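# Stock each low shelf with box, tape and sponge

## Task

Every low shelf in the room must end up with exactly one cardboard box, one masking-tape roll and one yellow sponge, each resting directly on the shelf surface rather than on top of another item. Any item a shelf lacks must be brought from the spares on the desk, and the spares not needed must stay on the desk. The robot must not tip over or finish leaning, or the task fails. Items count only if they stay in place without the robot holding them. At the end the gripper must release and the robot must back away.

## Robot and tools

Robot: TidyBot++, a wheeled base (0.54 m long, 0.50 m wide, 0.38 m tall) with four powered casters, carrying one seven-joint arm with a two-finger gripper. The shoulder sits 0.12 m ahead of the base centre at 0.68 m height. Cameras: base_camera (fixed on the base, looking forward and down) and wrist_camera (on the hand, looking where the fingers point). The arm begins folded with the hand pointing down. Folded, the wrist sticks out up to 0.08 m beyond the base front and the elbow reaches up to 1.15 m. A downward-pointing hand can be lifted to about 0.94 m above the floor only when near the base, lower when reaching out.

Frames: the base frame has its origin on the floor below the base centre, x forward, y left, z up. hand_pose is reported in it and marks the point between the finger pads; the hand's own z axis runs out along the fingers and the fingers close along its y axis. The odometry frame is the base frame as it was when the scene began. base_odometry heading is in radians, positive to the left, range -3.142 to 3.142; it counts wheel rotation, so slip shows up as motion, and it drifts a few cm and degrees over many moves. base_tilt is in degrees, positive when leaning forward or right, with a fixed bias near 1 degree.

Tool execute_actions: argument "actions" is a list holding one action or none (empty list = just report state and images). Optional "cameras": list of "base_camera", "wrist_camera" or "all"; omitted, null or ["all"] gives all, [] gives none. An action may contain "base", "joints", and optionally "speeds"; base and joint motions begin together.
- "base" holds exactly one relative move from where the base currently is: {"translate_m": d} straight ahead (positive forward), {"strafe_m": d} sideways (positive left), each -2 to 2 m; or {"rotate_rad": d} turn in place, positive counter-clockwise from above, -6.3 to 6.3. A move needing more than 8.667 s at its top speed is refused.
- "joints" gives absolute target angles by name, in radians: joint_1_rad (any angle; rotates the whole arm about vertical, positive is clockwise from above, opposite to rotate_rad), joint_2_rad shoulder -2.249 to 2.249, joint_3_rad any angle, joint_4_rad elbow -2.579 to 2.579, joint_5_rad any angle, joint_6_rad wrist -2.099 to 2.099, joint_7_rad any angle (hand roll; hand down, positive is counter-clockwise from above; at 1.57 the fingers open toward left and right). gripper_pos is 0 (open, about 85 mm gap) to 1 (closed); gap is roughly 85 x (1 - gripper_pos) mm. Joints marked any angle go the short way, so turn in steps under half a turn. Tolerances for done: ±0.039 for joints 1-4, ±0.056 for 5-7, ±0.03 for the gripper.
- "speeds" caps top speed for that action only: translate_m and strafe_m 0.05-0.5 m/s, rotate_rad 0.1-1.57 rad/s (the maxima are defaults).
Unknown keys or out-of-range values cause the whole call to be rejected with no motion. An action cannot run past 15 s. Joints or base not named may keep pushing toward earlier targets.

Arm geometry with joint_1_rad = 0, joint_3_rad = 3.14, joint_5_rad = 0 (near the start): the arm stays in the vertical plane along base x. Tilt from vertical (positive forward): upper arm = joint_2_rad, forearm = joint_2_rad - joint_4_rad, hand = that minus joint_6_rad. Lengths 0.42, 0.31, 0.31 m; hand point offset from the shoulder is the sum of length x sin(tilt) forward and length x cos(tilt) upward.

Tool wait: "seconds" 0 to 10; commands nothing new, returns state and images. Tool zoom_image: "camera" (base_camera or wrist_camera) and "region" [x0, y0, x1, y1] in pixels of that camera's latest full image, top-left origin, at most 504 x 504. Tool finished_scene: "scene" is the number of the current scene; it ends that scene irreversibly and reports success. Replying with no tool call ends everything.

Result lines: base_status and joint_status tell how each motion ended. "done" for the base only means the wheels turned enough; a blocked base may still say done. "off_target": stopped short, may still push. After "contact_stop" or "time_out" the target is dropped and the part holds. "joint command not followed" plus "cause:" means a self-collision check refused the arm targets (gripper still moves); "not_followed" joints may be retried on later actions. on_its_own lists uncommanded motion. motor_effort gives percent of max per motor, bracket = peak, noisy. For the gripper, "done" at 1 means empty; "off_target" means something is held. "ARM HIT" means the arm struck the base or itself. MOTOR HOT warns from 60 °C; OVER-TEMPERATURE FAULT at 75 °C makes the arm sink, and affected keys read "limit_stop_at_motor_heat" (resend them). A torque fault freezes the arm and gripper for 10 s and skips the rest of the call while the base continues.

Accuracy: friction leaves joints slightly short; correct by sending last command + (wanted - read). Held loads make the arm sag; never command a held-load joint to its read angle. hand_pose can be 1-2 cm wrong; trust images. Closed fingertips reach about 20 mm beyond the hand point. Calibration for both cameras is given in the original data (base_camera pinhole 644x364, wrist_camera fisheye 644x476); poses may be slightly off, wrist pose more so.

Avoid: driving while the arm is caught on something at about 0.8 m or higher (tipping), sideways pushes on a raised hand, driving the arm into objects (torque fault), dropping or slamming items, and hard pushes. To right a lean, pull the arm back or back away. Loose objects may occasionally be nudged by outside forces. Finish with the gripper open and the robot clear of the shelves.

Each tool is called after "Emit:" as name(argument=value, ...), one argument or row to a line, values as JSON.

## Session

I'll start by checking the robot's state and camera views.

Emit:
execute_actions(
  actions=[],
)

Scene clock: 0.00 s.
base_odometry: x=+0.000 y=+0.000 heading=+0.000 (m, m, rad; odometry frame)
base_tilt: forward=+0.3 right=-0.9 (deg)
base_status: not commanded
joint_positions: joint_1_rad=+0.007 joint_2_rad=-0.342 joint_3_rad=+3.091 joint_4_rad=-2.491 joint_5_rad=+0.018 joint_6_rad=-0.832 joint_7_rad=+1.563 gripper_pos=+0.000
joint_status: not commanded
motor_effort: joint_1_rad=-1 joint_2_rad=-1 joint_3_rad=+0 joint_4_rad=+16 joint_5_rad=-1 joint_6_rad=+1 joint_7_rad=-1 (%)
hand_pose: x=+0.2902 y=+0.0027 z=+0.5987 quat_wxyz=(+0.013, +0.996, +0.022, +0.080) (m; base frame)
pictures: base_camera, wrist_camera
Images, in order (width x height): base_camera 644x364, wrist_camera 644x476.

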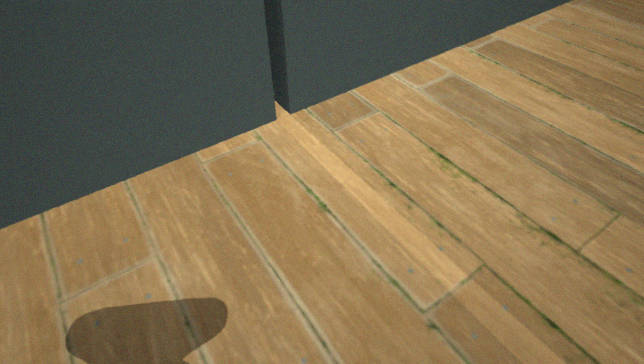

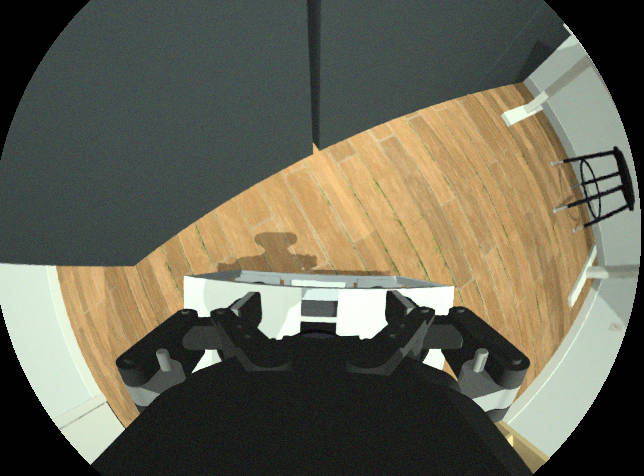

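Emit:
execute_actions(
  actions=[
    {"base": {"rotate_rad": -1.01}, "joints": {"joint_1_rad": 0.0, "joint_2_rad": -0.6, "joint_3_rad": 3.14, "joint_4_rad": -1.2, "joint_5_rad": 0.0, "joint_6_rad": -1.4, "joint_7_rad": 1.57}},
  ],
)

Scene clock: 12.70 s.
base_odometry: x=+0.000 y=+0.000 heading=-1.009 (m, m, rad; odometry frame)
base_tilt: forward=+0.3 right=-0.9 (deg)
base_status: done
joint_positions: joint_1_rad=+0.007 joint_2_rad=-0.590 joint_3_rad=+3.120 joint_4_rad=-1.217 joint_5_rad=+0.018 joint_6_rad=-1.377 joint_7_rad=+1.563 gripper_pos=+0.000
joint_status: all done
motor_effort: joint_1_rad=-1(0) joint_2_rad=+7(8) joint_3_rad=+0(1) joint_4_rad=+16(22) joint_5_rad=-1(0) joint_6_rad=+8(9) joint_7_rad=+0(0) (%)
hand_pose: x=+0.3514 y=+0.0044 z=+1.1554 quat_wxyz=(+0.008, +0.842, +0.001, +0.539) (m; base frame)
pictures: base_camera, wrist_camera
camera_calibration (this result's frames):
wrist_camera: T_world_to_cam=[[0.0118591, -0.999791, -0.0166458, 0.0230482], [-0.438472, 0.00976162, -0.898692, 1.24608], [0.898667, 0.0179565, -0.438265, 0.324862], [0, 0, 0, 1]] pos_world=[0.254155, 0.00504628, 1.2626]
Images, in order (width x height): base_camera 644x364, wrist_camera 644x476.

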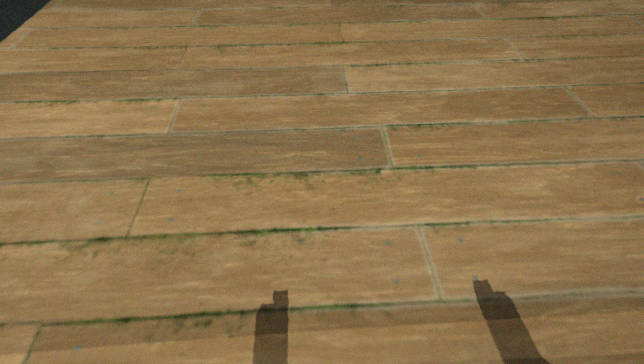

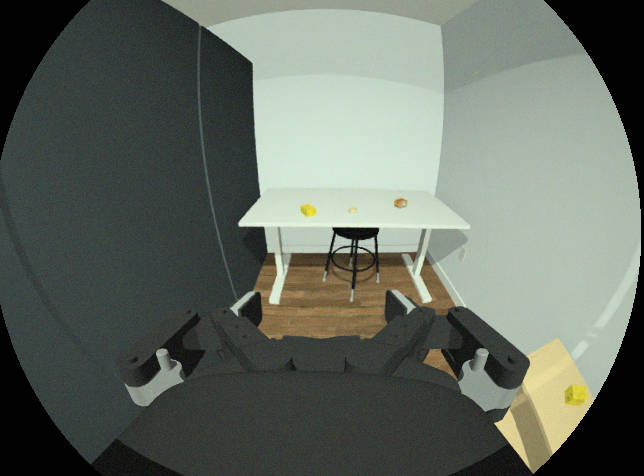

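Emit:
zoom_image(
  camera="wrist_camera",
  region=[230, 160, 480, 310],
)

Emit:
execute_actions(
  actions=[
    {"joints": {"joint_1_rad": 1.9}},
  ],
)

Region (230, 160, 480, 310) of wrist_camera's 644x476 image, scaled by 2.016; it fills the top 302 rows of this view, and the rest is white.

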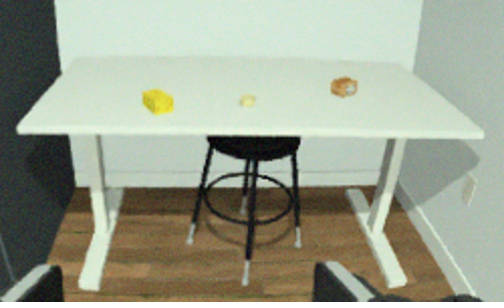

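Scene clock: 19.30 s.
base_odometry: x=+0.000 y=+0.000 heading=-1.009 (m, m, rad; odometry frame)
base_tilt: forward=+0.3 right=-0.9 (deg)
base_status: not commanded
joint_positions: joint_1_rad=+1.888 joint_2_rad=-0.590 joint_3_rad=+3.120 joint_4_rad=-1.217 joint_5_rad=+0.018 joint_6_rad=-1.377 joint_7_rad=+1.563 gripper_pos=+0.000
joint_status: all done
motor_effort: joint_1_rad=+0(1) joint_2_rad=+7(7) joint_3_rad=+1(1) joint_4_rad=+16(16) joint_5_rad=-1(1) joint_6_rad=+8(8) joint_7_rad=-1(0) (%)
hand_pose: x=+0.0517 y=-0.2225 z=+1.1554 quat_wxyz=(+0.440, +0.497, -0.680, +0.311) (m; base frame)
pictures: base_camera, wrist_camera
camera_calibration (this result's frames):
wrist_camera: T_world_to_cam=[[-0.955392, 0.294841, -0.0172012, 0.13853], [0.144026, 0.414266, -0.898688, 1.17677], [-0.257844, -0.861076, -0.438251, 0.462472], [0, 0, 0, 1]] pos_world=[0.0821102, -0.130117, 1.26261]
Images, in order (width x height): base_camera 644x364, wrist_camera 644x476.

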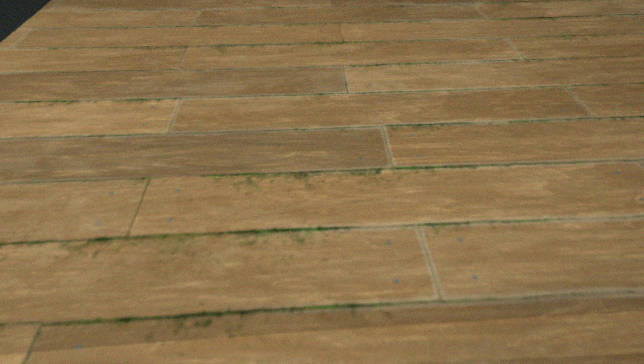

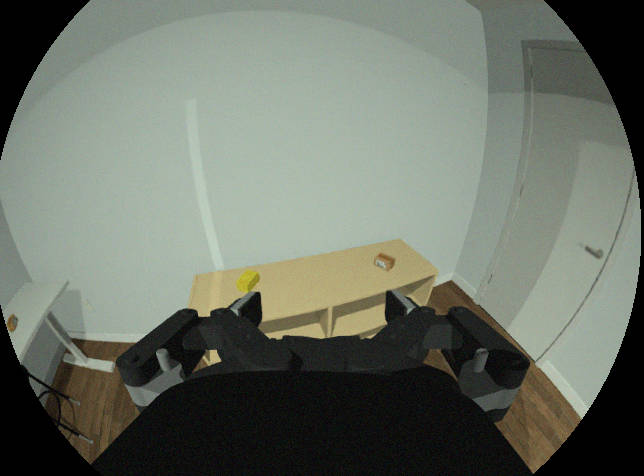

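Emit:
zoom_image(
  camera="wrist_camera",
  region=[170, 220, 460, 370],
)

Emit:
execute_actions(
  actions=[
    {"joints": {"joint_1_rad": 3.5}},
  ],
  cameras=["wrist_camera"],
)

Region (170, 220, 460, 370) of wrist_camera's 644x476 image, scaled by 1.738; it fills the top 261 rows of this view, and the rest is white.

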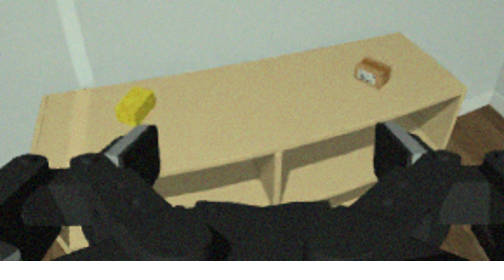

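Scene clock: 23.53 s.
base_odometry: x=+0.000 y=+0.000 heading=-1.009 (m, m, rad; odometry frame)
base_tilt: forward=+0.3 right=-0.9 (deg)
base_status: not commanded
joint_positions: joint_1_rad=+3.488 joint_2_rad=-0.590 joint_3_rad=+3.121 joint_4_rad=-1.217 joint_5_rad=+0.018 joint_6_rad=-1.377 joint_7_rad=+1.563 gripper_pos=+0.000
joint_status: all done
motor_effort: joint_1_rad=+0(1) joint_2_rad=+7(7) joint_3_rad=+0(1) joint_4_rad=+16(16) joint_5_rad=-1(1) joint_6_rad=+8(8) joint_7_rad=+0(0) (%)
hand_pose: x=-0.1014 y=+0.0739 z=+1.1554 quat_wxyz=(+0.530, -0.142, -0.830, -0.099) (m; base frame)
pictures: wrist_camera
camera_calibration (this result's frames):
wrist_camera: T_world_to_cam=[[0.322976, 0.946247, -0.0174221, -0.0134455], [0.409756, -0.156406, -0.898686, 1.14515], [-0.853104, 0.283115, -0.438246, 0.533302], [0, 0, 0, 1]] pos_world=[-0.00992855, 0.0408452, 1.26261]
Images, in order (width x height): wrist_camera 644x476.

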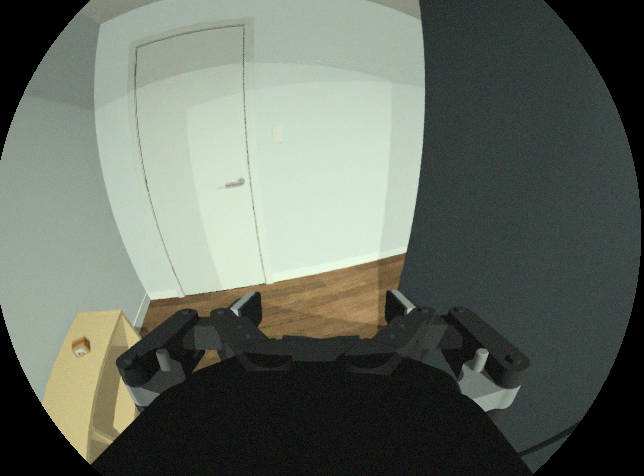

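Emit:
execute_actions(
  actions=[
    {"base": {"translate_m": 1.12}, "joints": {"joint_1_rad": 0.44, "joint_2_rad": 0.29, "joint_3_rad": 3.14, "joint_4_rad": -0.88, "joint_5_rad": 0.0, "joint_6_rad": -1.85, "joint_7_rad": 1.57}},
  ],
)

Scene clock: 67.07 s.
base_odometry: x=+0.596 y=-0.949 heading=-1.010 (m, m, rad; odometry frame)
base_tilt: forward=+0.4 right=-0.9 (deg)
base_status: done
joint_positions: joint_1_rad=+0.448 joint_2_rad=+0.276 joint_3_rad=+3.125 joint_4_rad=-0.903 joint_5_rad=+0.018 joint_6_rad=-1.827 joint_7_rad=+1.563 gripper_pos=+0.000
joint_status: all done
motor_effort: joint_1_rad=-1(0) joint_2_rad=-27(28) joint_3_rad=+0(2) joint_4_rad=+17(18) joint_5_rad=-1(1) joint_6_rad=+1(8) joint_7_rad=-1(0) (%)
hand_pose: x=+0.5227 y=-0.1917 z=+0.8983 quat_wxyz=(+0.020, +0.973, -0.221, +0.065) (m; base frame)
pictures: base_camera, wrist_camera
camera_calibration (this result's frames):
wrist_camera: T_world_to_cam=[[-0.447403, -0.894059, -0.0221046, 0.0859637], [-0.887371, 0.446862, -0.113525, 0.705159], [0.111375, -0.0311762, -0.993289, 0.962482], [0, 0, 0, 1]] pos_world=[0.557001, -0.208246, 1.03798]
Images, in order (width x height): base_camera 644x364, wrist_camera 644x476.

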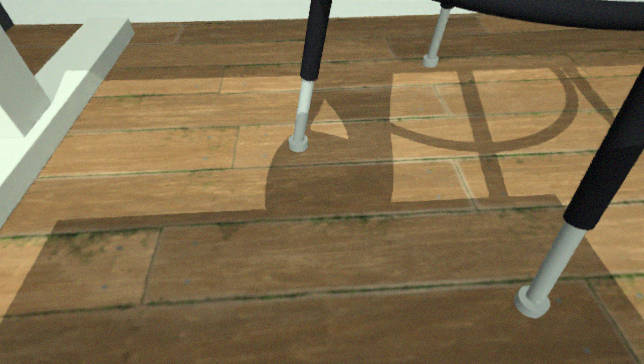

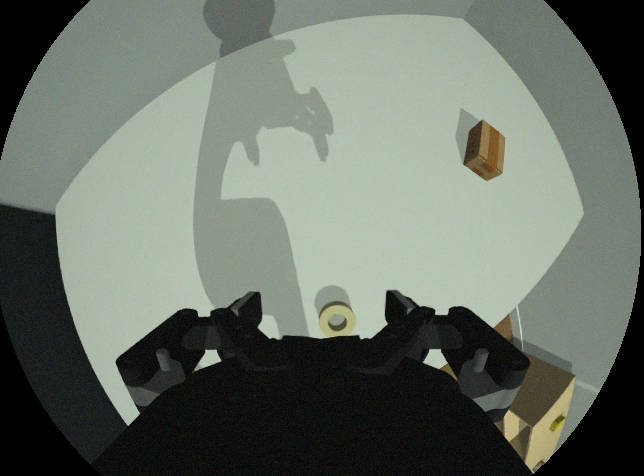

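Emit:
zoom_image(
  camera="wrist_camera",
  region=[230, 260, 430, 380],
)

Region (230, 260, 430, 380) of wrist_camera's 644x476 image, scaled by 2.520; it fills the top 302 rows of this view, and the rest is white.

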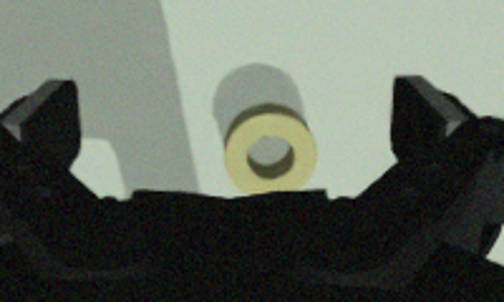

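Emit:
execute_actions(
  actions=[
    {"joints": {"joint_1_rad": 0.509, "joint_2_rad": 0.172, "joint_4_rad": -1.32, "joint_6_rad": -1.61}},
  ],
  cameras=["wrist_camera"],
)

Scene clock: 85.00 s.
base_odometry: x=+0.596 y=-0.949 heading=-1.010 (m, m, rad; odometry frame)
base_tilt: forward=+0.4 right=-0.9 (deg)
base_status: not commanded
joint_positions: joint_1_rad=+0.495 joint_2_rad=+0.189 joint_3_rad=+3.125 joint_4_rad=-1.300 joint_5_rad=+0.018 joint_6_rad=-1.633 joint_7_rad=+1.563 gripper_pos=+0.000
joint_status: all done
motor_effort: joint_1_rad=+0(0) joint_2_rad=-24(28) joint_3_rad=+0(0) joint_4_rad=+18(18) joint_5_rad=-1(1) joint_6_rad=+0(1) joint_7_rad=+0(0) (%)
hand_pose: x=+0.4703 y=-0.1874 z=+0.8095 quat_wxyz=(+0.009, +0.970, -0.242, +0.008) (m; base frame)
pictures: wrist_camera
camera_calibration (this result's frames):
wrist_camera: T_world_to_cam=[[-0.487103, -0.873193, -0.0162883, 0.0822642], [-0.873322, 0.487139, 0.0019513, 0.554103], [0.00623083, 0.0151755, -0.999865, 0.943696], [0, 0, 0, 1]] pos_world=[0.518101, -0.212414, 0.943827]
Images, in order (width x height): wrist_camera 644x476.

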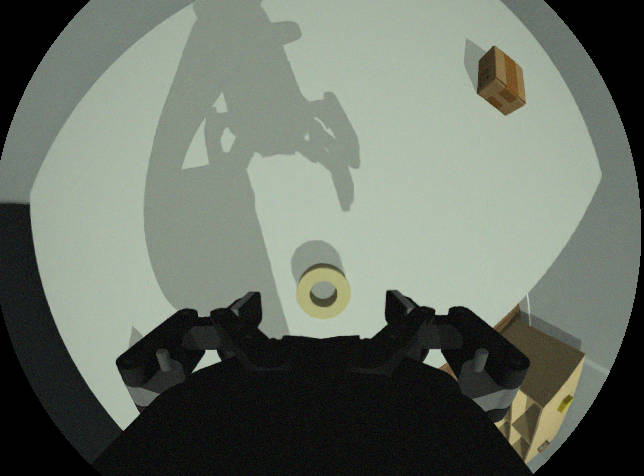

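Emit:
zoom_image(
  camera="wrist_camera",
  region=[230, 230, 430, 350],
)

Region (230, 230, 430, 350) of wrist_camera's 644x476 image, scaled by 2.520; it fills the top 302 rows of this view, and the rest is white.

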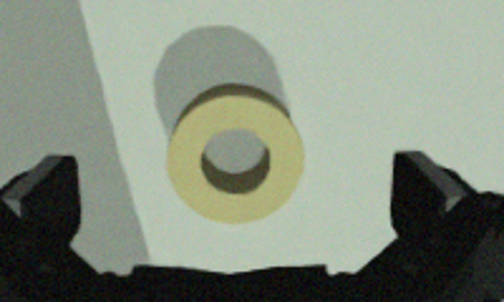

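Emit:
execute_actions(
  actions=[
    {"joints": {"joint_2_rad": 0.165, "joint_4_rad": -1.441, "joint_6_rad": -1.497, "gripper_pos": 0.2}},
  ],
  cameras=["wrist_camera"],
)

Emit:
zoom_image(
  camera="wrist_camera",
  region=[230, 230, 430, 350],
)

Scene clock: 100.60 s.
base_odometry: x=+0.596 y=-0.949 heading=-1.010 (m, m, rad; odometry frame)
base_tilt: forward=+0.4 right=-0.9 (deg)
base_status: not commanded
joint_positions: joint_1_rad=+0.495 joint_2_rad=+0.180 joint_3_rad=+3.125 joint_4_rad=-1.424 joint_5_rad=+0.018 joint_6_rad=-1.518 joint_7_rad=+1.563 gripper_pos=+0.200
joint_status: all done
motor_effort: joint_1_rad=-1(1) joint_2_rad=-23(25) joint_3_rad=+0(0) joint_4_rad=+18(19) joint_5_rad=-1(1) joint_6_rad=+0(1) joint_7_rad=-1(1) (%)
hand_pose: x=+0.4677 y=-0.1859 z=+0.7742 quat_wxyz=(+0.009, +0.971, -0.241, +0.008) (m; base frame)
pictures: wrist_camera
camera_calibration (this result's frames):
wrist_camera: T_world_to_cam=[[-0.48532, -0.874189, -0.0160803, 0.0805513], [-0.874318, 0.485349, 0.00233504, 0.551051], [0.00576328, 0.0151925, -0.999868, 0.908546], [0, 0, 0, 1]] pos_world=[0.515651, -0.210838, 0.908435]
Images, in order (width x height): wrist_camera 644x476.

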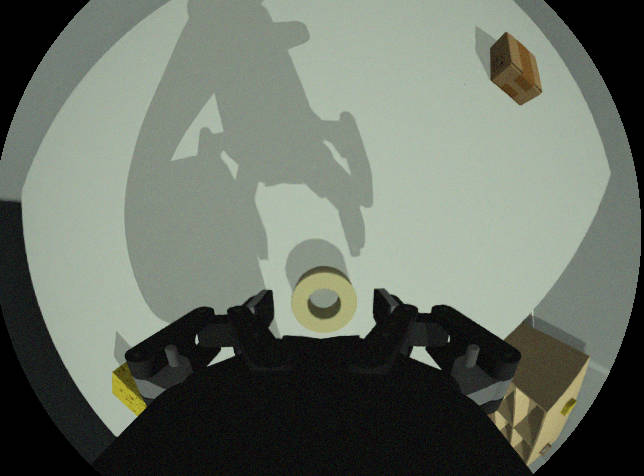

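Region (230, 230, 430, 350) of wrist_camera's 644x476 image, scaled by 2.520; it fills the top 302 rows of this view, and the rest is white.

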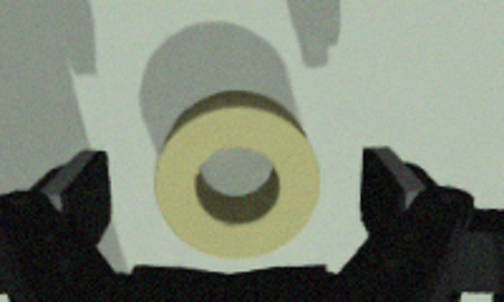

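Emit:
execute_actions(
  actions=[
    {"joints": {"joint_4_rad": -1.514, "joint_6_rad": -1.424}},
  ],
  cameras=["wrist_camera"],
)

Emit:
zoom_image(
  camera="wrist_camera",
  region=[230, 230, 430, 350],
)

Scene clock: 117.07 s.
base_odometry: x=+0.596 y=-0.949 heading=-1.010 (m, m, rad; odometry frame)
base_tilt: forward=+0.4 right=-0.9 (deg)
base_status: not commanded
joint_positions: joint_1_rad=+0.495 joint_2_rad=+0.177 joint_3_rad=+3.125 joint_4_rad=-1.498 joint_5_rad=+0.018 joint_6_rad=-1.445 joint_7_rad=+1.563 gripper_pos=+0.200
joint_status: all done
motor_effort: joint_1_rad=-1(1) joint_2_rad=-23(24) joint_3_rad=+0(0) joint_4_rad=+18(19) joint_5_rad=-1(1) joint_6_rad=+0(1) joint_7_rad=-1(1) (%)
hand_pose: x=+0.4660 y=-0.1849 z=+0.7520 quat_wxyz=(+0.010, +0.971, -0.240, +0.008) (m; base frame)
pictures: wrist_camera
camera_calibration (this result's frames):
wrist_camera: T_world_to_cam=[[-0.484168, -0.874825, -0.0161777, 0.0796655], [-0.874945, 0.484223, 0.000620581, 0.550503], [0.0072907, 0.014455, -0.999869, 0.885527], [0, 0, 0, 1]] pos_world=[0.513775, -0.209673, 0.886358]
Images, in order (width x height): wrist_camera 644x476.

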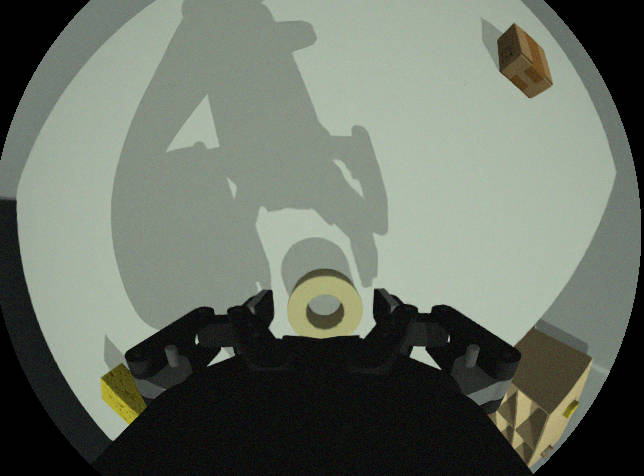

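Region (230, 230, 430, 350) of wrist_camera's 644x476 image, scaled by 2.520; it fills the top 302 rows of this view, and the rest is white.

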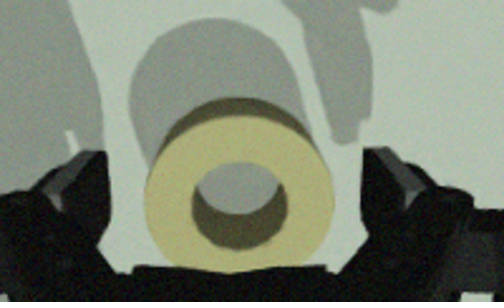

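Emit:
execute_actions(
  actions=[
    {"joints": {"joint_4_rad": -1.544, "joint_6_rad": -1.397, "gripper_pos": 0.3}},
  ],
  cameras=["wrist_camera"],
)

Emit:
zoom_image(
  camera="wrist_camera",
  region=[230, 230, 430, 350],
)

Scene clock: 123.97 s.
base_odometry: x=+0.596 y=-0.949 heading=-1.010 (m, m, rad; odometry frame)
base_tilt: forward=+0.4 right=-0.9 (deg)
base_status: not commanded
joint_positions: joint_1_rad=+0.495 joint_2_rad=+0.177 joint_3_rad=+3.125 joint_4_rad=-1.527 joint_5_rad=+0.018 joint_6_rad=-1.419 joint_7_rad=+1.563 gripper_pos=+0.300
joint_status: all done
motor_effort: joint_1_rad=+0(0) joint_2_rad=-23(24) joint_3_rad=-1(1) joint_4_rad=+18(19) joint_5_rad=-1(1) joint_6_rad=+0(0) joint_7_rad=+0(0) (%)
hand_pose: x=+0.4645 y=-0.1841 z=+0.7431 quat_wxyz=(+0.009, +0.971, -0.240, +0.007) (m; base frame)
pictures: wrist_camera
camera_calibration (this result's frames):
wrist_camera: T_world_to_cam=[[-0.483783, -0.875039, -0.0161757, 0.0793001], [-0.875171, 0.483807, 0.00263619, 0.547243], [0.00551913, 0.0154318, -0.999866, 0.877598], [0, 0, 0, 1]] pos_world=[0.512451, -0.208912, 0.87732]
Images, in order (width x height): wrist_camera 644x476.

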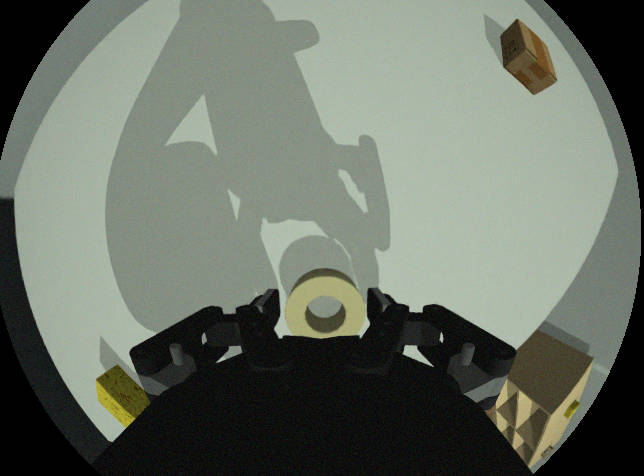

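Region (230, 230, 430, 350) of wrist_camera's 644x476 image, scaled by 2.520; it fills the top 302 rows of this view, and the rest is white.

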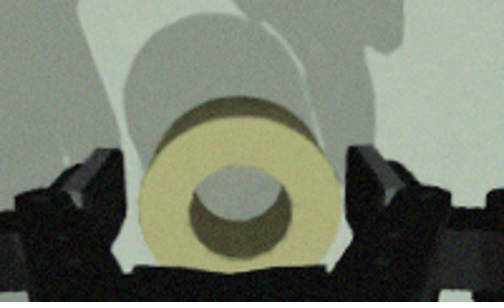

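The fingers straddle the tape; closing the gripper now.

Emit:
execute_actions(
  actions=[
    {"joints": {"gripper_pos": 1.0}},
  ],
  cameras=["wrist_camera"],
)

Scene clock: 125.67 s.
base_odometry: x=+0.596 y=-0.949 heading=-1.010 (m, m, rad; odometry frame)
base_tilt: forward=+0.4 right=-0.9 (deg)
base_status: not commanded
joint_positions: joint_1_rad=+0.495 joint_2_rad=+0.169 joint_3_rad=+3.125 joint_4_rad=-1.529 joint_5_rad=+0.018 joint_6_rad=-1.418 joint_7_rad=+1.563 gripper_pos=+0.486
joint_status: gripper_pos off_target (ended at +0.486, target +1.000)
motor_effort: joint_1_rad=-1(2) joint_2_rad=-24(24) joint_3_rad=+0(0) joint_4_rad=+19(19) joint_5_rad=-2(1) joint_6_rad=+0(0) joint_7_rad=-1(0) (%)
hand_pose: x=+0.4634 y=-0.1835 z=+0.7454 quat_wxyz=(+0.010, +0.971, -0.240, +0.010) (m; base frame)
pictures: wrist_camera
camera_calibration (this result's frames):
wrist_camera: T_world_to_cam=[[-0.483694, -0.875087, -0.0162032, 0.0792814], [-0.87517, 0.483804, -0.00343365, 0.550513], [0.0108439, 0.0125197, -0.999863, 0.876925], [0, 0, 0, 1]] pos_world=[0.510631, -0.207941, 0.87998]
Images, in order (width x height): wrist_camera 644x476.

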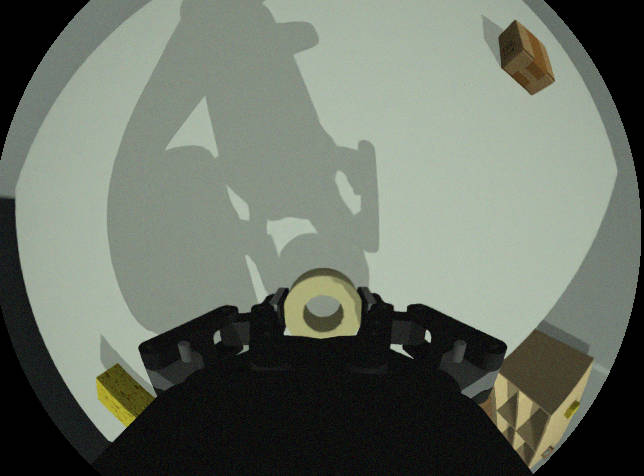

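Emit:
execute_actions(
  actions=[
    {"base": {"translate_m": -1.4}, "joints": {"joint_4_rad": -1.33, "joint_6_rad": -1.62}},
  ],
)

Scene clock: 148.07 s.
base_odometry: x=-0.148 y=+0.238 heading=-1.010 (m, m, rad; odometry frame)
base_tilt: forward=+0.3 right=-0.9 (deg)
base_status: done
joint_positions: joint_1_rad=+0.500 joint_2_rad=+0.165 joint_3_rad=+3.125 joint_4_rad=-1.347 joint_5_rad=+0.018 joint_6_rad=-1.602 joint_7_rad=+1.563 gripper_pos=+0.486
joint_status: all done
motor_effort: joint_1_rad=-1(0) joint_2_rad=-24(26) joint_3_rad=+0(1) joint_4_rad=+18(19) joint_5_rad=-1(1) joint_6_rad=+1(1) joint_7_rad=+0(0) (%)
hand_pose: x=+0.4633 y=-0.1859 z=+0.8042 quat_wxyz=(+0.010, +0.970, -0.244, +0.012) (m; base frame)
pictures: base_camera, wrist_camera
camera_calibration (this result's frames):
wrist_camera: T_world_to_cam=[[-0.490969, -0.87103, -0.0160265, 0.0820316], [-0.87108, 0.491106, -0.00591052, 0.553299], [0.013019, 0.0110585, -0.999854, 0.934441], [0, 0, 0, 1]] pos_world=[0.510077, -0.21061, 0.93889]
Images, in order (width x height): base_camera 644x364, wrist_camera 644x476.

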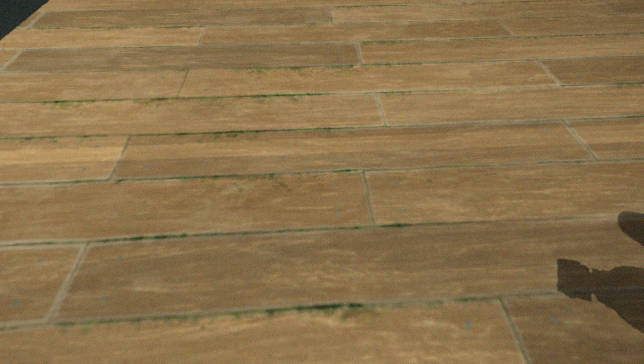

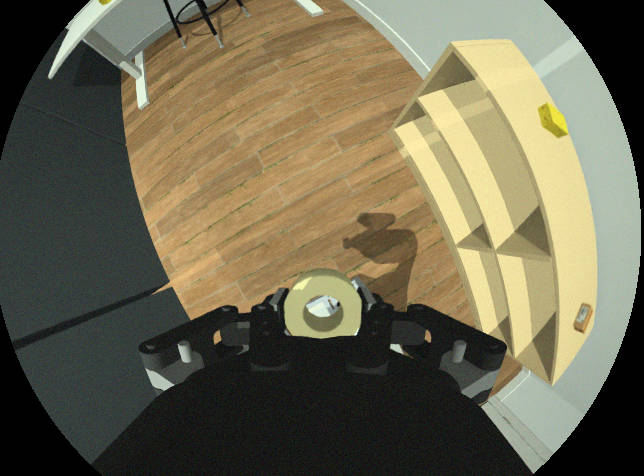

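Emit:
zoom_image(
  camera="wrist_camera",
  region=[370, 20, 610, 280],
)

Region (370, 20, 610, 280) of wrist_camera's 644x476 image, scaled by 1.938; it fills the left 465 columns of this view, and the rest is white.

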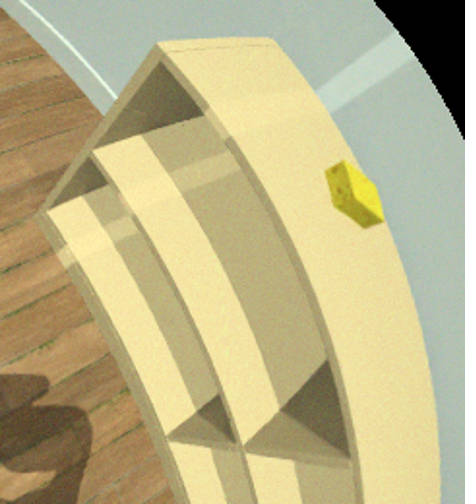

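Emit:
execute_actions(
  actions=[
    {"base": {"strafe_m": -0.35}, "joints": {"joint_1_rad": 1.58, "joint_2_rad": 0.575, "joint_4_rad": -1.168, "joint_6_rad": -1.348}},
  ],
)

Scene clock: 163.43 s.
base_odometry: x=-0.445 y=+0.052 heading=-1.011 (m, m, rad; odometry frame)
base_tilt: forward=+0.3 right=-0.8 (deg)
base_status: done
joint_positions: joint_1_rad=+1.576 joint_2_rad=+0.561 joint_3_rad=+3.130 joint_4_rad=-1.193 joint_5_rad=+0.018 joint_6_rad=-1.370 joint_7_rad=+1.563 gripper_pos=+0.486
joint_status: all done
motor_effort: joint_1_rad=-1(2) joint_2_rad=-37(39) joint_3_rad=+0(1) joint_4_rad=+18(18) joint_5_rad=-2(0) joint_6_rad=+0(2) joint_7_rad=+0(1) (%)
hand_pose: x=+0.1173 y=-0.5384 z=+0.6700 quat_wxyz=(+0.010, +0.707, -0.707, +0.002) (m; base frame)
pictures: base_camera, wrist_camera
camera_calibration (this result's frames):
wrist_camera: T_world_to_cam=[[-0.999587, 0.0213366, -0.0192623, 0.145298], [0.0212767, 0.999768, 0.0033083, 0.587274], [0.0193285, 0.00289709, -0.999809, 0.80354], [0, 0, 0, 1]] pos_world=[0.117212, -0.592566, 0.804243]
Images, in order (width x height): base_camera 644x364, wrist_camera 644x476.

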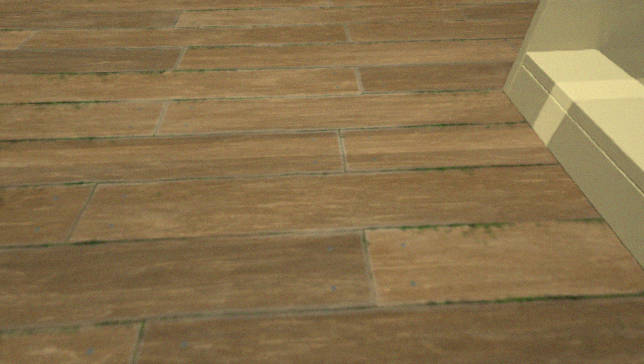

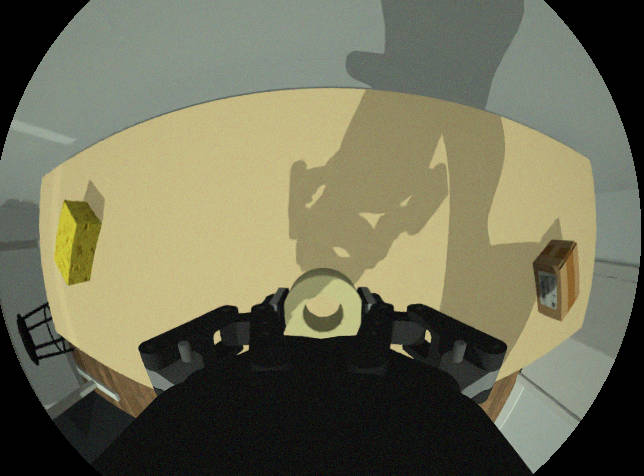

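Emit:
execute_actions(
  actions=[
    {"joints": {"joint_4_rad": -1.312, "joint_6_rad": -1.246}},
  ],
  cameras=["wrist_camera"],
)

Emit:
zoom_image(
  camera="wrist_camera",
  region=[220, 200, 440, 350],
)

Scene clock: 168.67 s.
base_odometry: x=-0.445 y=+0.052 heading=-1.011 (m, m, rad; odometry frame)
base_tilt: forward=+0.3 right=-0.8 (deg)
base_status: not commanded
joint_positions: joint_1_rad=+1.576 joint_2_rad=+0.566 joint_3_rad=+3.130 joint_4_rad=-1.296 joint_5_rad=+0.018 joint_6_rad=-1.269 joint_7_rad=+1.563 gripper_pos=+0.486
joint_status: all done
motor_effort: joint_1_rad=-1(1) joint_2_rad=-33(37) joint_3_rad=-1(0) joint_4_rad=+16(18) joint_5_rad=-1(1) joint_6_rad=+0(1) joint_7_rad=+0(0) (%)
hand_pose: x=+0.1176 y=-0.5298 z=+0.6354 quat_wxyz=(+0.007, +0.708, -0.707, +0.000) (m; base frame)
pictures: wrist_camera
camera_calibration (this result's frames):
wrist_camera: T_world_to_cam=[[-0.999614, 0.0197436, -0.0195291, 0.144067], [0.0195217, 0.999743, 0.0114877, 0.573694], [0.0197509, 0.011102, -0.999743, 0.773161], [0, 0, 0, 1]] pos_world=[0.117541, -0.584975, 0.769186]
Images, in order (width x height): wrist_camera 644x476.

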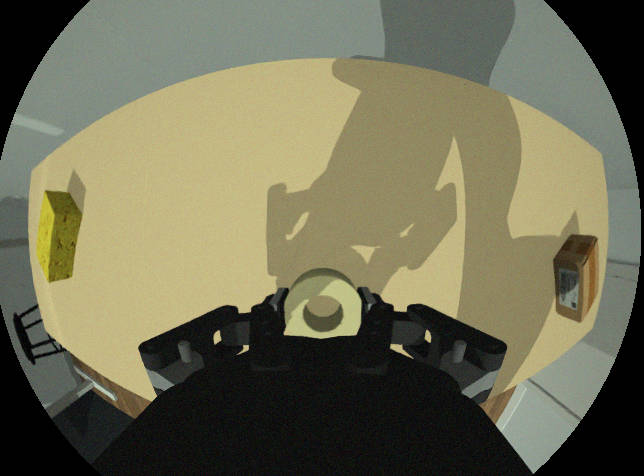

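Region (220, 200, 440, 350) of wrist_camera's 644x476 image, scaled by 2.291; it fills the top 344 rows of this view, and the rest is white.

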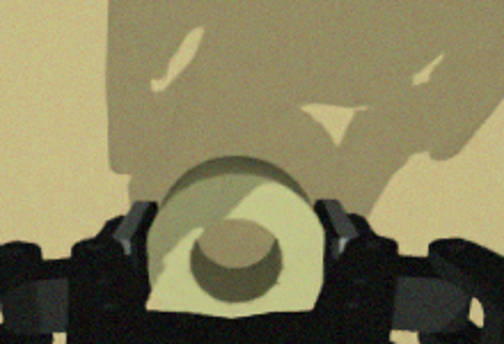

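Joint effort dropped, indicating the tape is resting on the shelf. Releasing.

Emit:
execute_actions(
  actions=[
    {"joints": {"gripper_pos": 0.2}},
  ],
  cameras=["wrist_camera"],
)

Scene clock: 171.53 s.
base_odometry: x=-0.445 y=+0.052 heading=-1.011 (m, m, rad; odometry frame)
base_tilt: forward=+0.3 right=-0.8 (deg)
base_status: not commanded
joint_positions: joint_1_rad=+1.576 joint_2_rad=+0.566 joint_3_rad=+3.130 joint_4_rad=-1.296 joint_5_rad=+0.018 joint_6_rad=-1.269 joint_7_rad=+1.563 gripper_pos=+0.200
joint_status: all done
motor_effort: joint_1_rad=+0(1) joint_2_rad=-36(37) joint_3_rad=+0(0) joint_4_rad=+17(17) joint_5_rad=-1(1) joint_6_rad=+0(0) joint_7_rad=+0(0) (%)
hand_pose: x=+0.1176 y=-0.5298 z=+0.6355 quat_wxyz=(+0.008, +0.708, -0.707, +0.000) (m; base frame)
pictures: wrist_camera
camera_calibration (this result's frames):
wrist_camera: T_world_to_cam=[[-0.999614, 0.0197336, -0.0195378, 0.144071], [0.0195195, 0.999748, 0.0110932, 0.574015], [0.0197518, 0.0107075, -0.999748, 0.773064], [0, 0, 0, 1]] pos_world=[0.117542, -0.584991, 0.769316]
Images, in order (width x height): wrist_camera 644x476.

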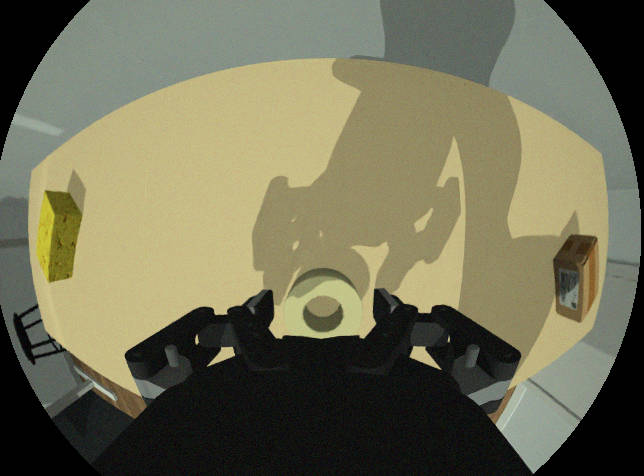

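Emit:
execute_actions(
  actions=[
    {"base": {"strafe_m": 0.55}, "joints": {"joint_2_rad": -0.5, "joint_4_rad": -1.2, "joint_6_rad": -1.35}},
  ],
)

Scene clock: 178.60 s.
base_odometry: x=+0.021 y=+0.343 heading=-1.011 (m, m, rad; odometry frame)
base_tilt: forward=+0.3 right=-0.9 (deg)
base_status: done
joint_positions: joint_1_rad=+1.576 joint_2_rad=-0.510 joint_3_rad=+3.130 joint_4_rad=-1.214 joint_5_rad=+0.018 joint_6_rad=-1.330 joint_7_rad=+1.563 gripper_pos=+0.200
joint_status: all done
motor_effort: joint_1_rad=-1(1) joint_2_rad=+3(41) joint_3_rad=+1(1) joint_4_rad=+17(21) joint_5_rad=-1(1) joint_6_rad=+8(9) joint_7_rad=-1(1) (%)
hand_pose: x=+0.1188 y=-0.2764 z=+1.1495 quat_wxyz=(+0.377, +0.599, -0.603, +0.367) (m; base frame)
pictures: base_camera, wrist_camera
camera_calibration (this result's frames):
wrist_camera: T_world_to_cam=[[-0.999727, -0.00483564, -0.022863, 0.147314], [0.017982, 0.465655, -0.884784, 1.19731], [0.0149248, -0.884953, -0.465441, 0.422984], [0, 0, 0, 1]] pos_world=[0.119431, -0.182497, 1.2596]
Images, in order (width x height): base_camera 644x364, wrist_camera 644x476.

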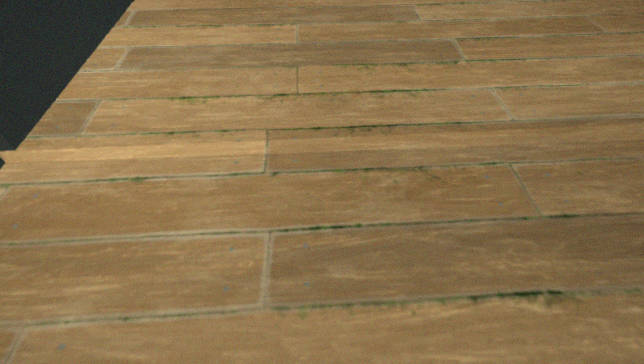

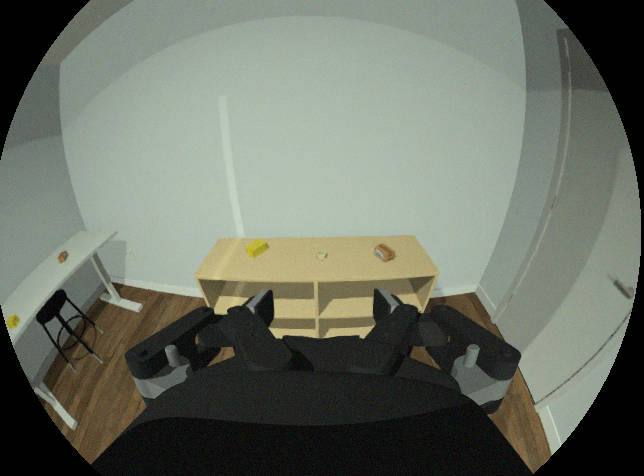

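Emit:
execute_actions(
  actions=[
    {"base": {"translate_m": -0.75}, "joints": {"joint_1_rad": -1.35}},
  ],
)

Scene clock: 185.13 s.
base_odometry: x=-0.376 y=+0.979 heading=-1.012 (m, m, rad; odometry frame)
base_tilt: forward=+0.3 right=-0.9 (deg)
base_status: done
joint_positions: joint_1_rad=-1.338 joint_2_rad=-0.509 joint_3_rad=+3.130 joint_4_rad=-1.214 joint_5_rad=+0.018 joint_6_rad=-1.330 joint_7_rad=+1.563 gripper_pos=+0.200
joint_status: all done
motor_effort: joint_1_rad=+0(2) joint_2_rad=+4(7) joint_3_rad=+0(2) joint_4_rad=+17(18) joint_5_rad=-1(1) joint_6_rad=+8(8) joint_7_rad=+0(1) (%)
hand_pose: x=+0.1815 y=+0.2695 z=+1.1491 quat_wxyz=(-0.321, +0.668, +0.527, +0.416) (m; base frame)
pictures: base_camera, wrist_camera
camera_calibration (this result's frames):
wrist_camera: T_world_to_cam=[[0.975161, -0.22031, -0.0228881, -0.0876689], [-0.122608, -0.450848, -0.88414, 1.21343], [0.184465, 0.864985, -0.466662, 0.404012], [0, 0, 0, 1]] pos_world=[0.159741, 0.178294, 1.25937]
Images, in order (width x height): base_camera 644x364, wrist_camera 644x476.

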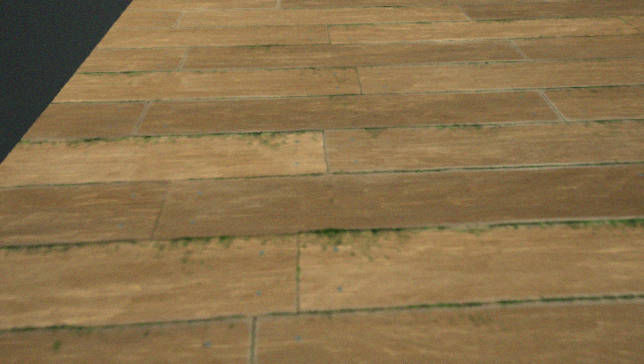

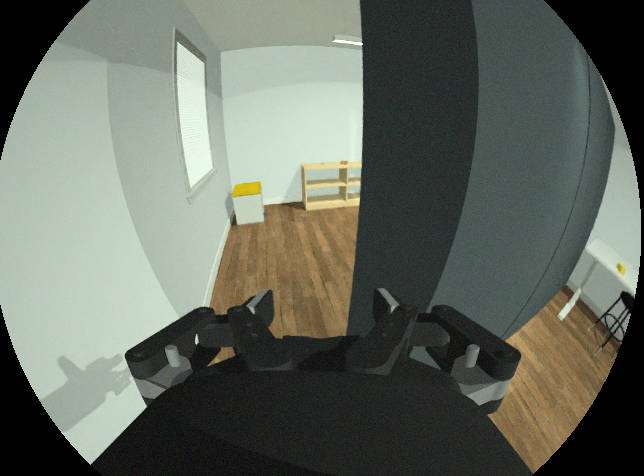

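Emit:
zoom_image(
  camera="wrist_camera",
  region=[220, 140, 380, 240],
)

Region (220, 140, 380, 240) of wrist_camera's 644x476 image, scaled by 3.150; it fills the top 315 rows of this view, and the rest is white.

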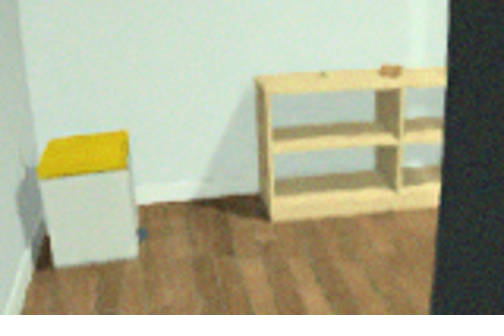

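Emit:
execute_actions(
  actions=[
    {"base": {"strafe_m": 0.6}, "joints": {"joint_1_rad": -1.4, "joint_2_rad": 0.45, "joint_4_rad": -0.55, "joint_6_rad": -0.9}},
  ],
)

Scene clock: 195.57 s.
base_odometry: x=+0.132 y=+1.298 heading=-1.011 (m, m, rad; odometry frame)
base_tilt: forward=+0.3 right=-0.9 (deg)
base_status: done
joint_positions: joint_1_rad=-1.388 joint_2_rad=+0.461 joint_3_rad=+3.130 joint_4_rad=-0.573 joint_5_rad=+0.018 joint_6_rad=-0.920 joint_7_rad=+1.563 gripper_pos=+0.200
joint_status: all done
motor_effort: joint_1_rad=-1(3) joint_2_rad=-36(43) joint_3_rad=+0(1) joint_4_rad=+21(22) joint_5_rad=-1(1) joint_6_rad=+8(9) joint_7_rad=+0(0) (%)
hand_pose: x=+0.2526 y=+0.7340 z=+1.1030 quat_wxyz=(-0.356, +0.637, +0.530, +0.431) (m; base frame)
pictures: base_camera, wrist_camera
camera_calibration (this result's frames):
wrist_camera: T_world_to_cam=[[0.985991, -0.164385, -0.0282898, -0.0935626], [-0.0903813, -0.383974, -0.91891, 1.37187], [0.140192, 0.908593, -0.393452, -0.133955], [0, 0, 0, 1]] pos_world=[0.235023, 0.633093, 1.20528]
Images, in order (width x height): base_camera 644x364, wrist_camera 644x476.

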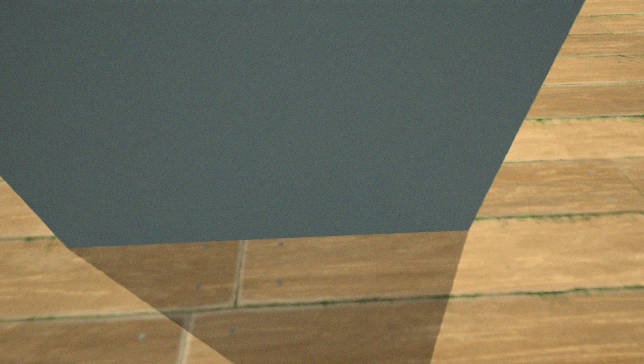

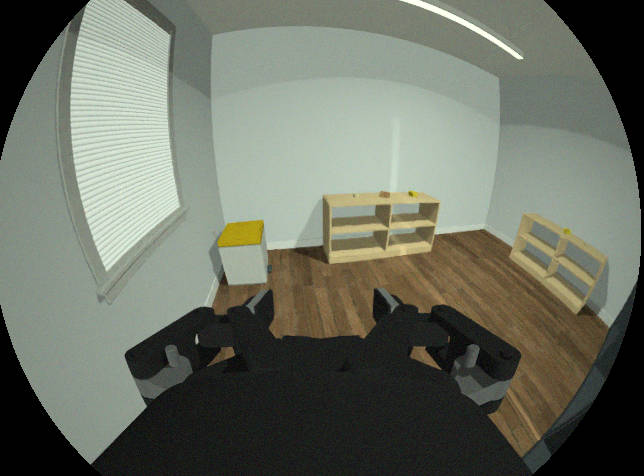

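Emit:
zoom_image(
  camera="wrist_camera",
  region=[490, 190, 630, 330],
)

Emit:
zoom_image(
  camera="wrist_camera",
  region=[310, 170, 450, 270],
)

Region (490, 190, 630, 330) of wrist_camera's 644x476 image, scaled by 3.600.

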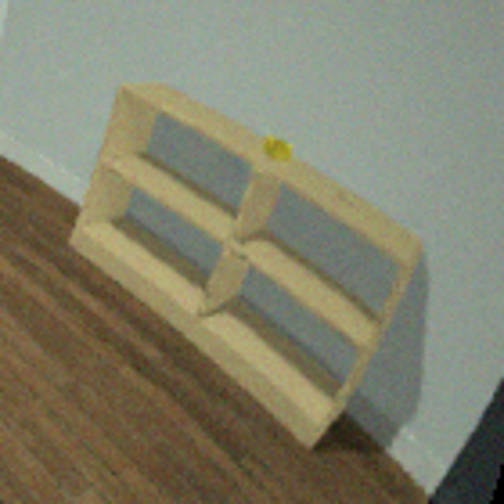

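Region (310, 170, 450, 270) of wrist_camera's 644x476 image, scaled by 3.600; it fills the top 360 rows of this view, and the rest is white.

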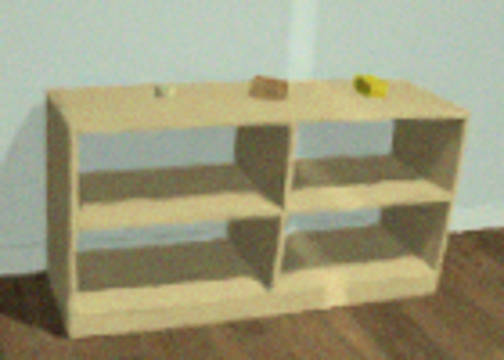

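Emit:
execute_actions(
  actions=[
    {"base": {"strafe_m": -1.15}, "joints": {"joint_1_rad": -1.45, "joint_2_rad": 0.3, "joint_4_rad": -0.9, "joint_6_rad": -1.85, "gripper_pos": 0.0}},
  ],
)

Scene clock: 224.60 s.
base_odometry: x=-0.843 y=+0.688 heading=-1.011 (m, m, rad; odometry frame)
base_tilt: forward=+0.3 right=-0.9 (deg)
base_status: done
joint_positions: joint_1_rad=-1.438 joint_2_rad=+0.302 joint_3_rad=+3.131 joint_4_rad=-0.882 joint_5_rad=+0.018 joint_6_rad=-1.835 joint_7_rad=+1.563 gripper_pos=+0.000
joint_status: all done
motor_effort: joint_1_rad=-1(3) joint_2_rad=-26(44) joint_3_rad=+0(2) joint_4_rad=+17(23) joint_5_rad=-1(0) joint_6_rad=+1(8) joint_7_rad=+0(1) (%)
hand_pose: x=+0.1788 y=+0.4503 z=+0.8929 quat_wxyz=(-0.036, +0.752, +0.656, +0.050) (m; base frame)
pictures: base_camera, wrist_camera
camera_calibration (this result's frames):
wrist_camera: T_world_to_cam=[[0.987958, -0.153357, -0.0205197, -0.0856571], [-0.154649, -0.982877, -0.100187, 0.613399], [-0.00480401, 0.102154, -0.994757, 0.977403], [0, 0, 0, 1]] pos_world=[0.184182, 0.489914, 1.03198]
Images, in order (width x height): base_camera 644x364, wrist_camera 644x476.

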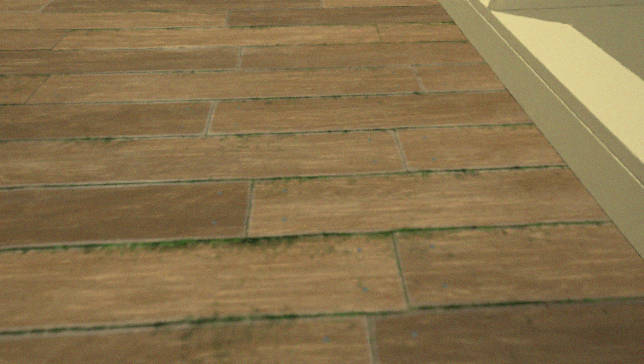

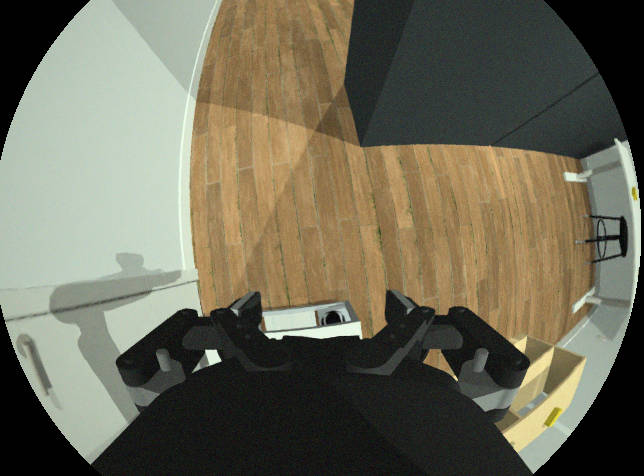

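Emit:
execute_actions(
  actions=[
    {"base": {"translate_m": 2.0}, "joints": {"joint_1_rad": 0.42}},
  ],
)

Scene clock: 234.07 s.
base_odometry: x=+0.219 y=-1.007 heading=-1.011 (m, m, rad; odometry frame)
base_tilt: forward=+0.3 right=-0.9 (deg)
base_status: done
joint_positions: joint_1_rad=+0.413 joint_2_rad=+0.303 joint_3_rad=+3.131 joint_4_rad=-0.883 joint_5_rad=+0.018 joint_6_rad=-1.835 joint_7_rad=+1.563 gripper_pos=+0.000
joint_status: all done
motor_effort: joint_1_rad=-1(3) joint_2_rad=-29(31) joint_3_rad=-1(1) joint_4_rad=+18(18) joint_5_rad=-1(0) joint_6_rad=+1(1) joint_7_rad=-1(0) (%)
hand_pose: x=+0.5352 y=-0.1824 z=+0.8924 quat_wxyz=(+0.018, +0.977, -0.206, +0.058) (m; base frame)
pictures: base_camera, wrist_camera
camera_calibration (this result's frames):
wrist_camera: T_world_to_cam=[[-0.421434, -0.906631, -0.0203555, 0.0819466], [-0.901503, 0.421275, -0.0990961, 0.701457], [0.0984188, -0.0234119, -0.99487, 0.965228], [0, 0, 0, 1]] pos_world=[0.571903, -0.198613, 1.03146]
Images, in order (width x height): base_camera 644x364, wrist_camera 644x476.

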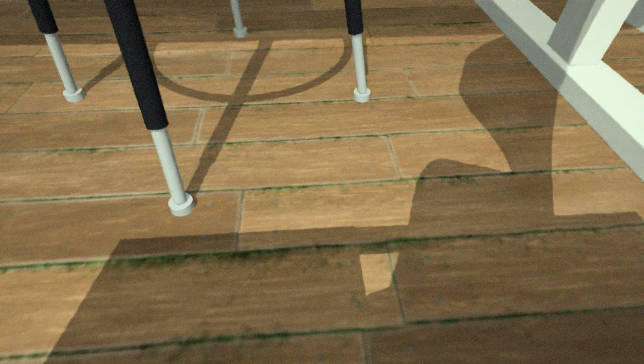

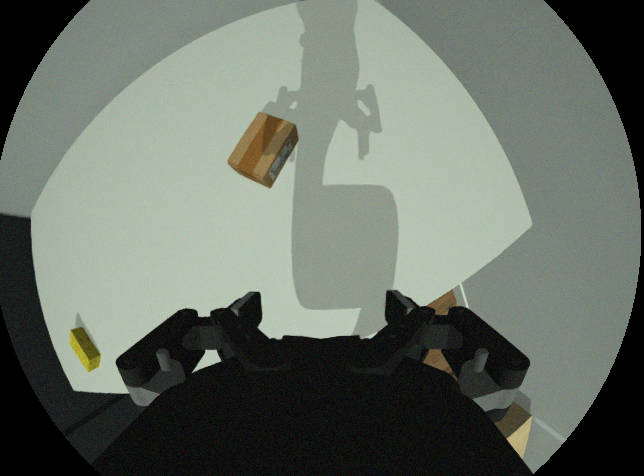

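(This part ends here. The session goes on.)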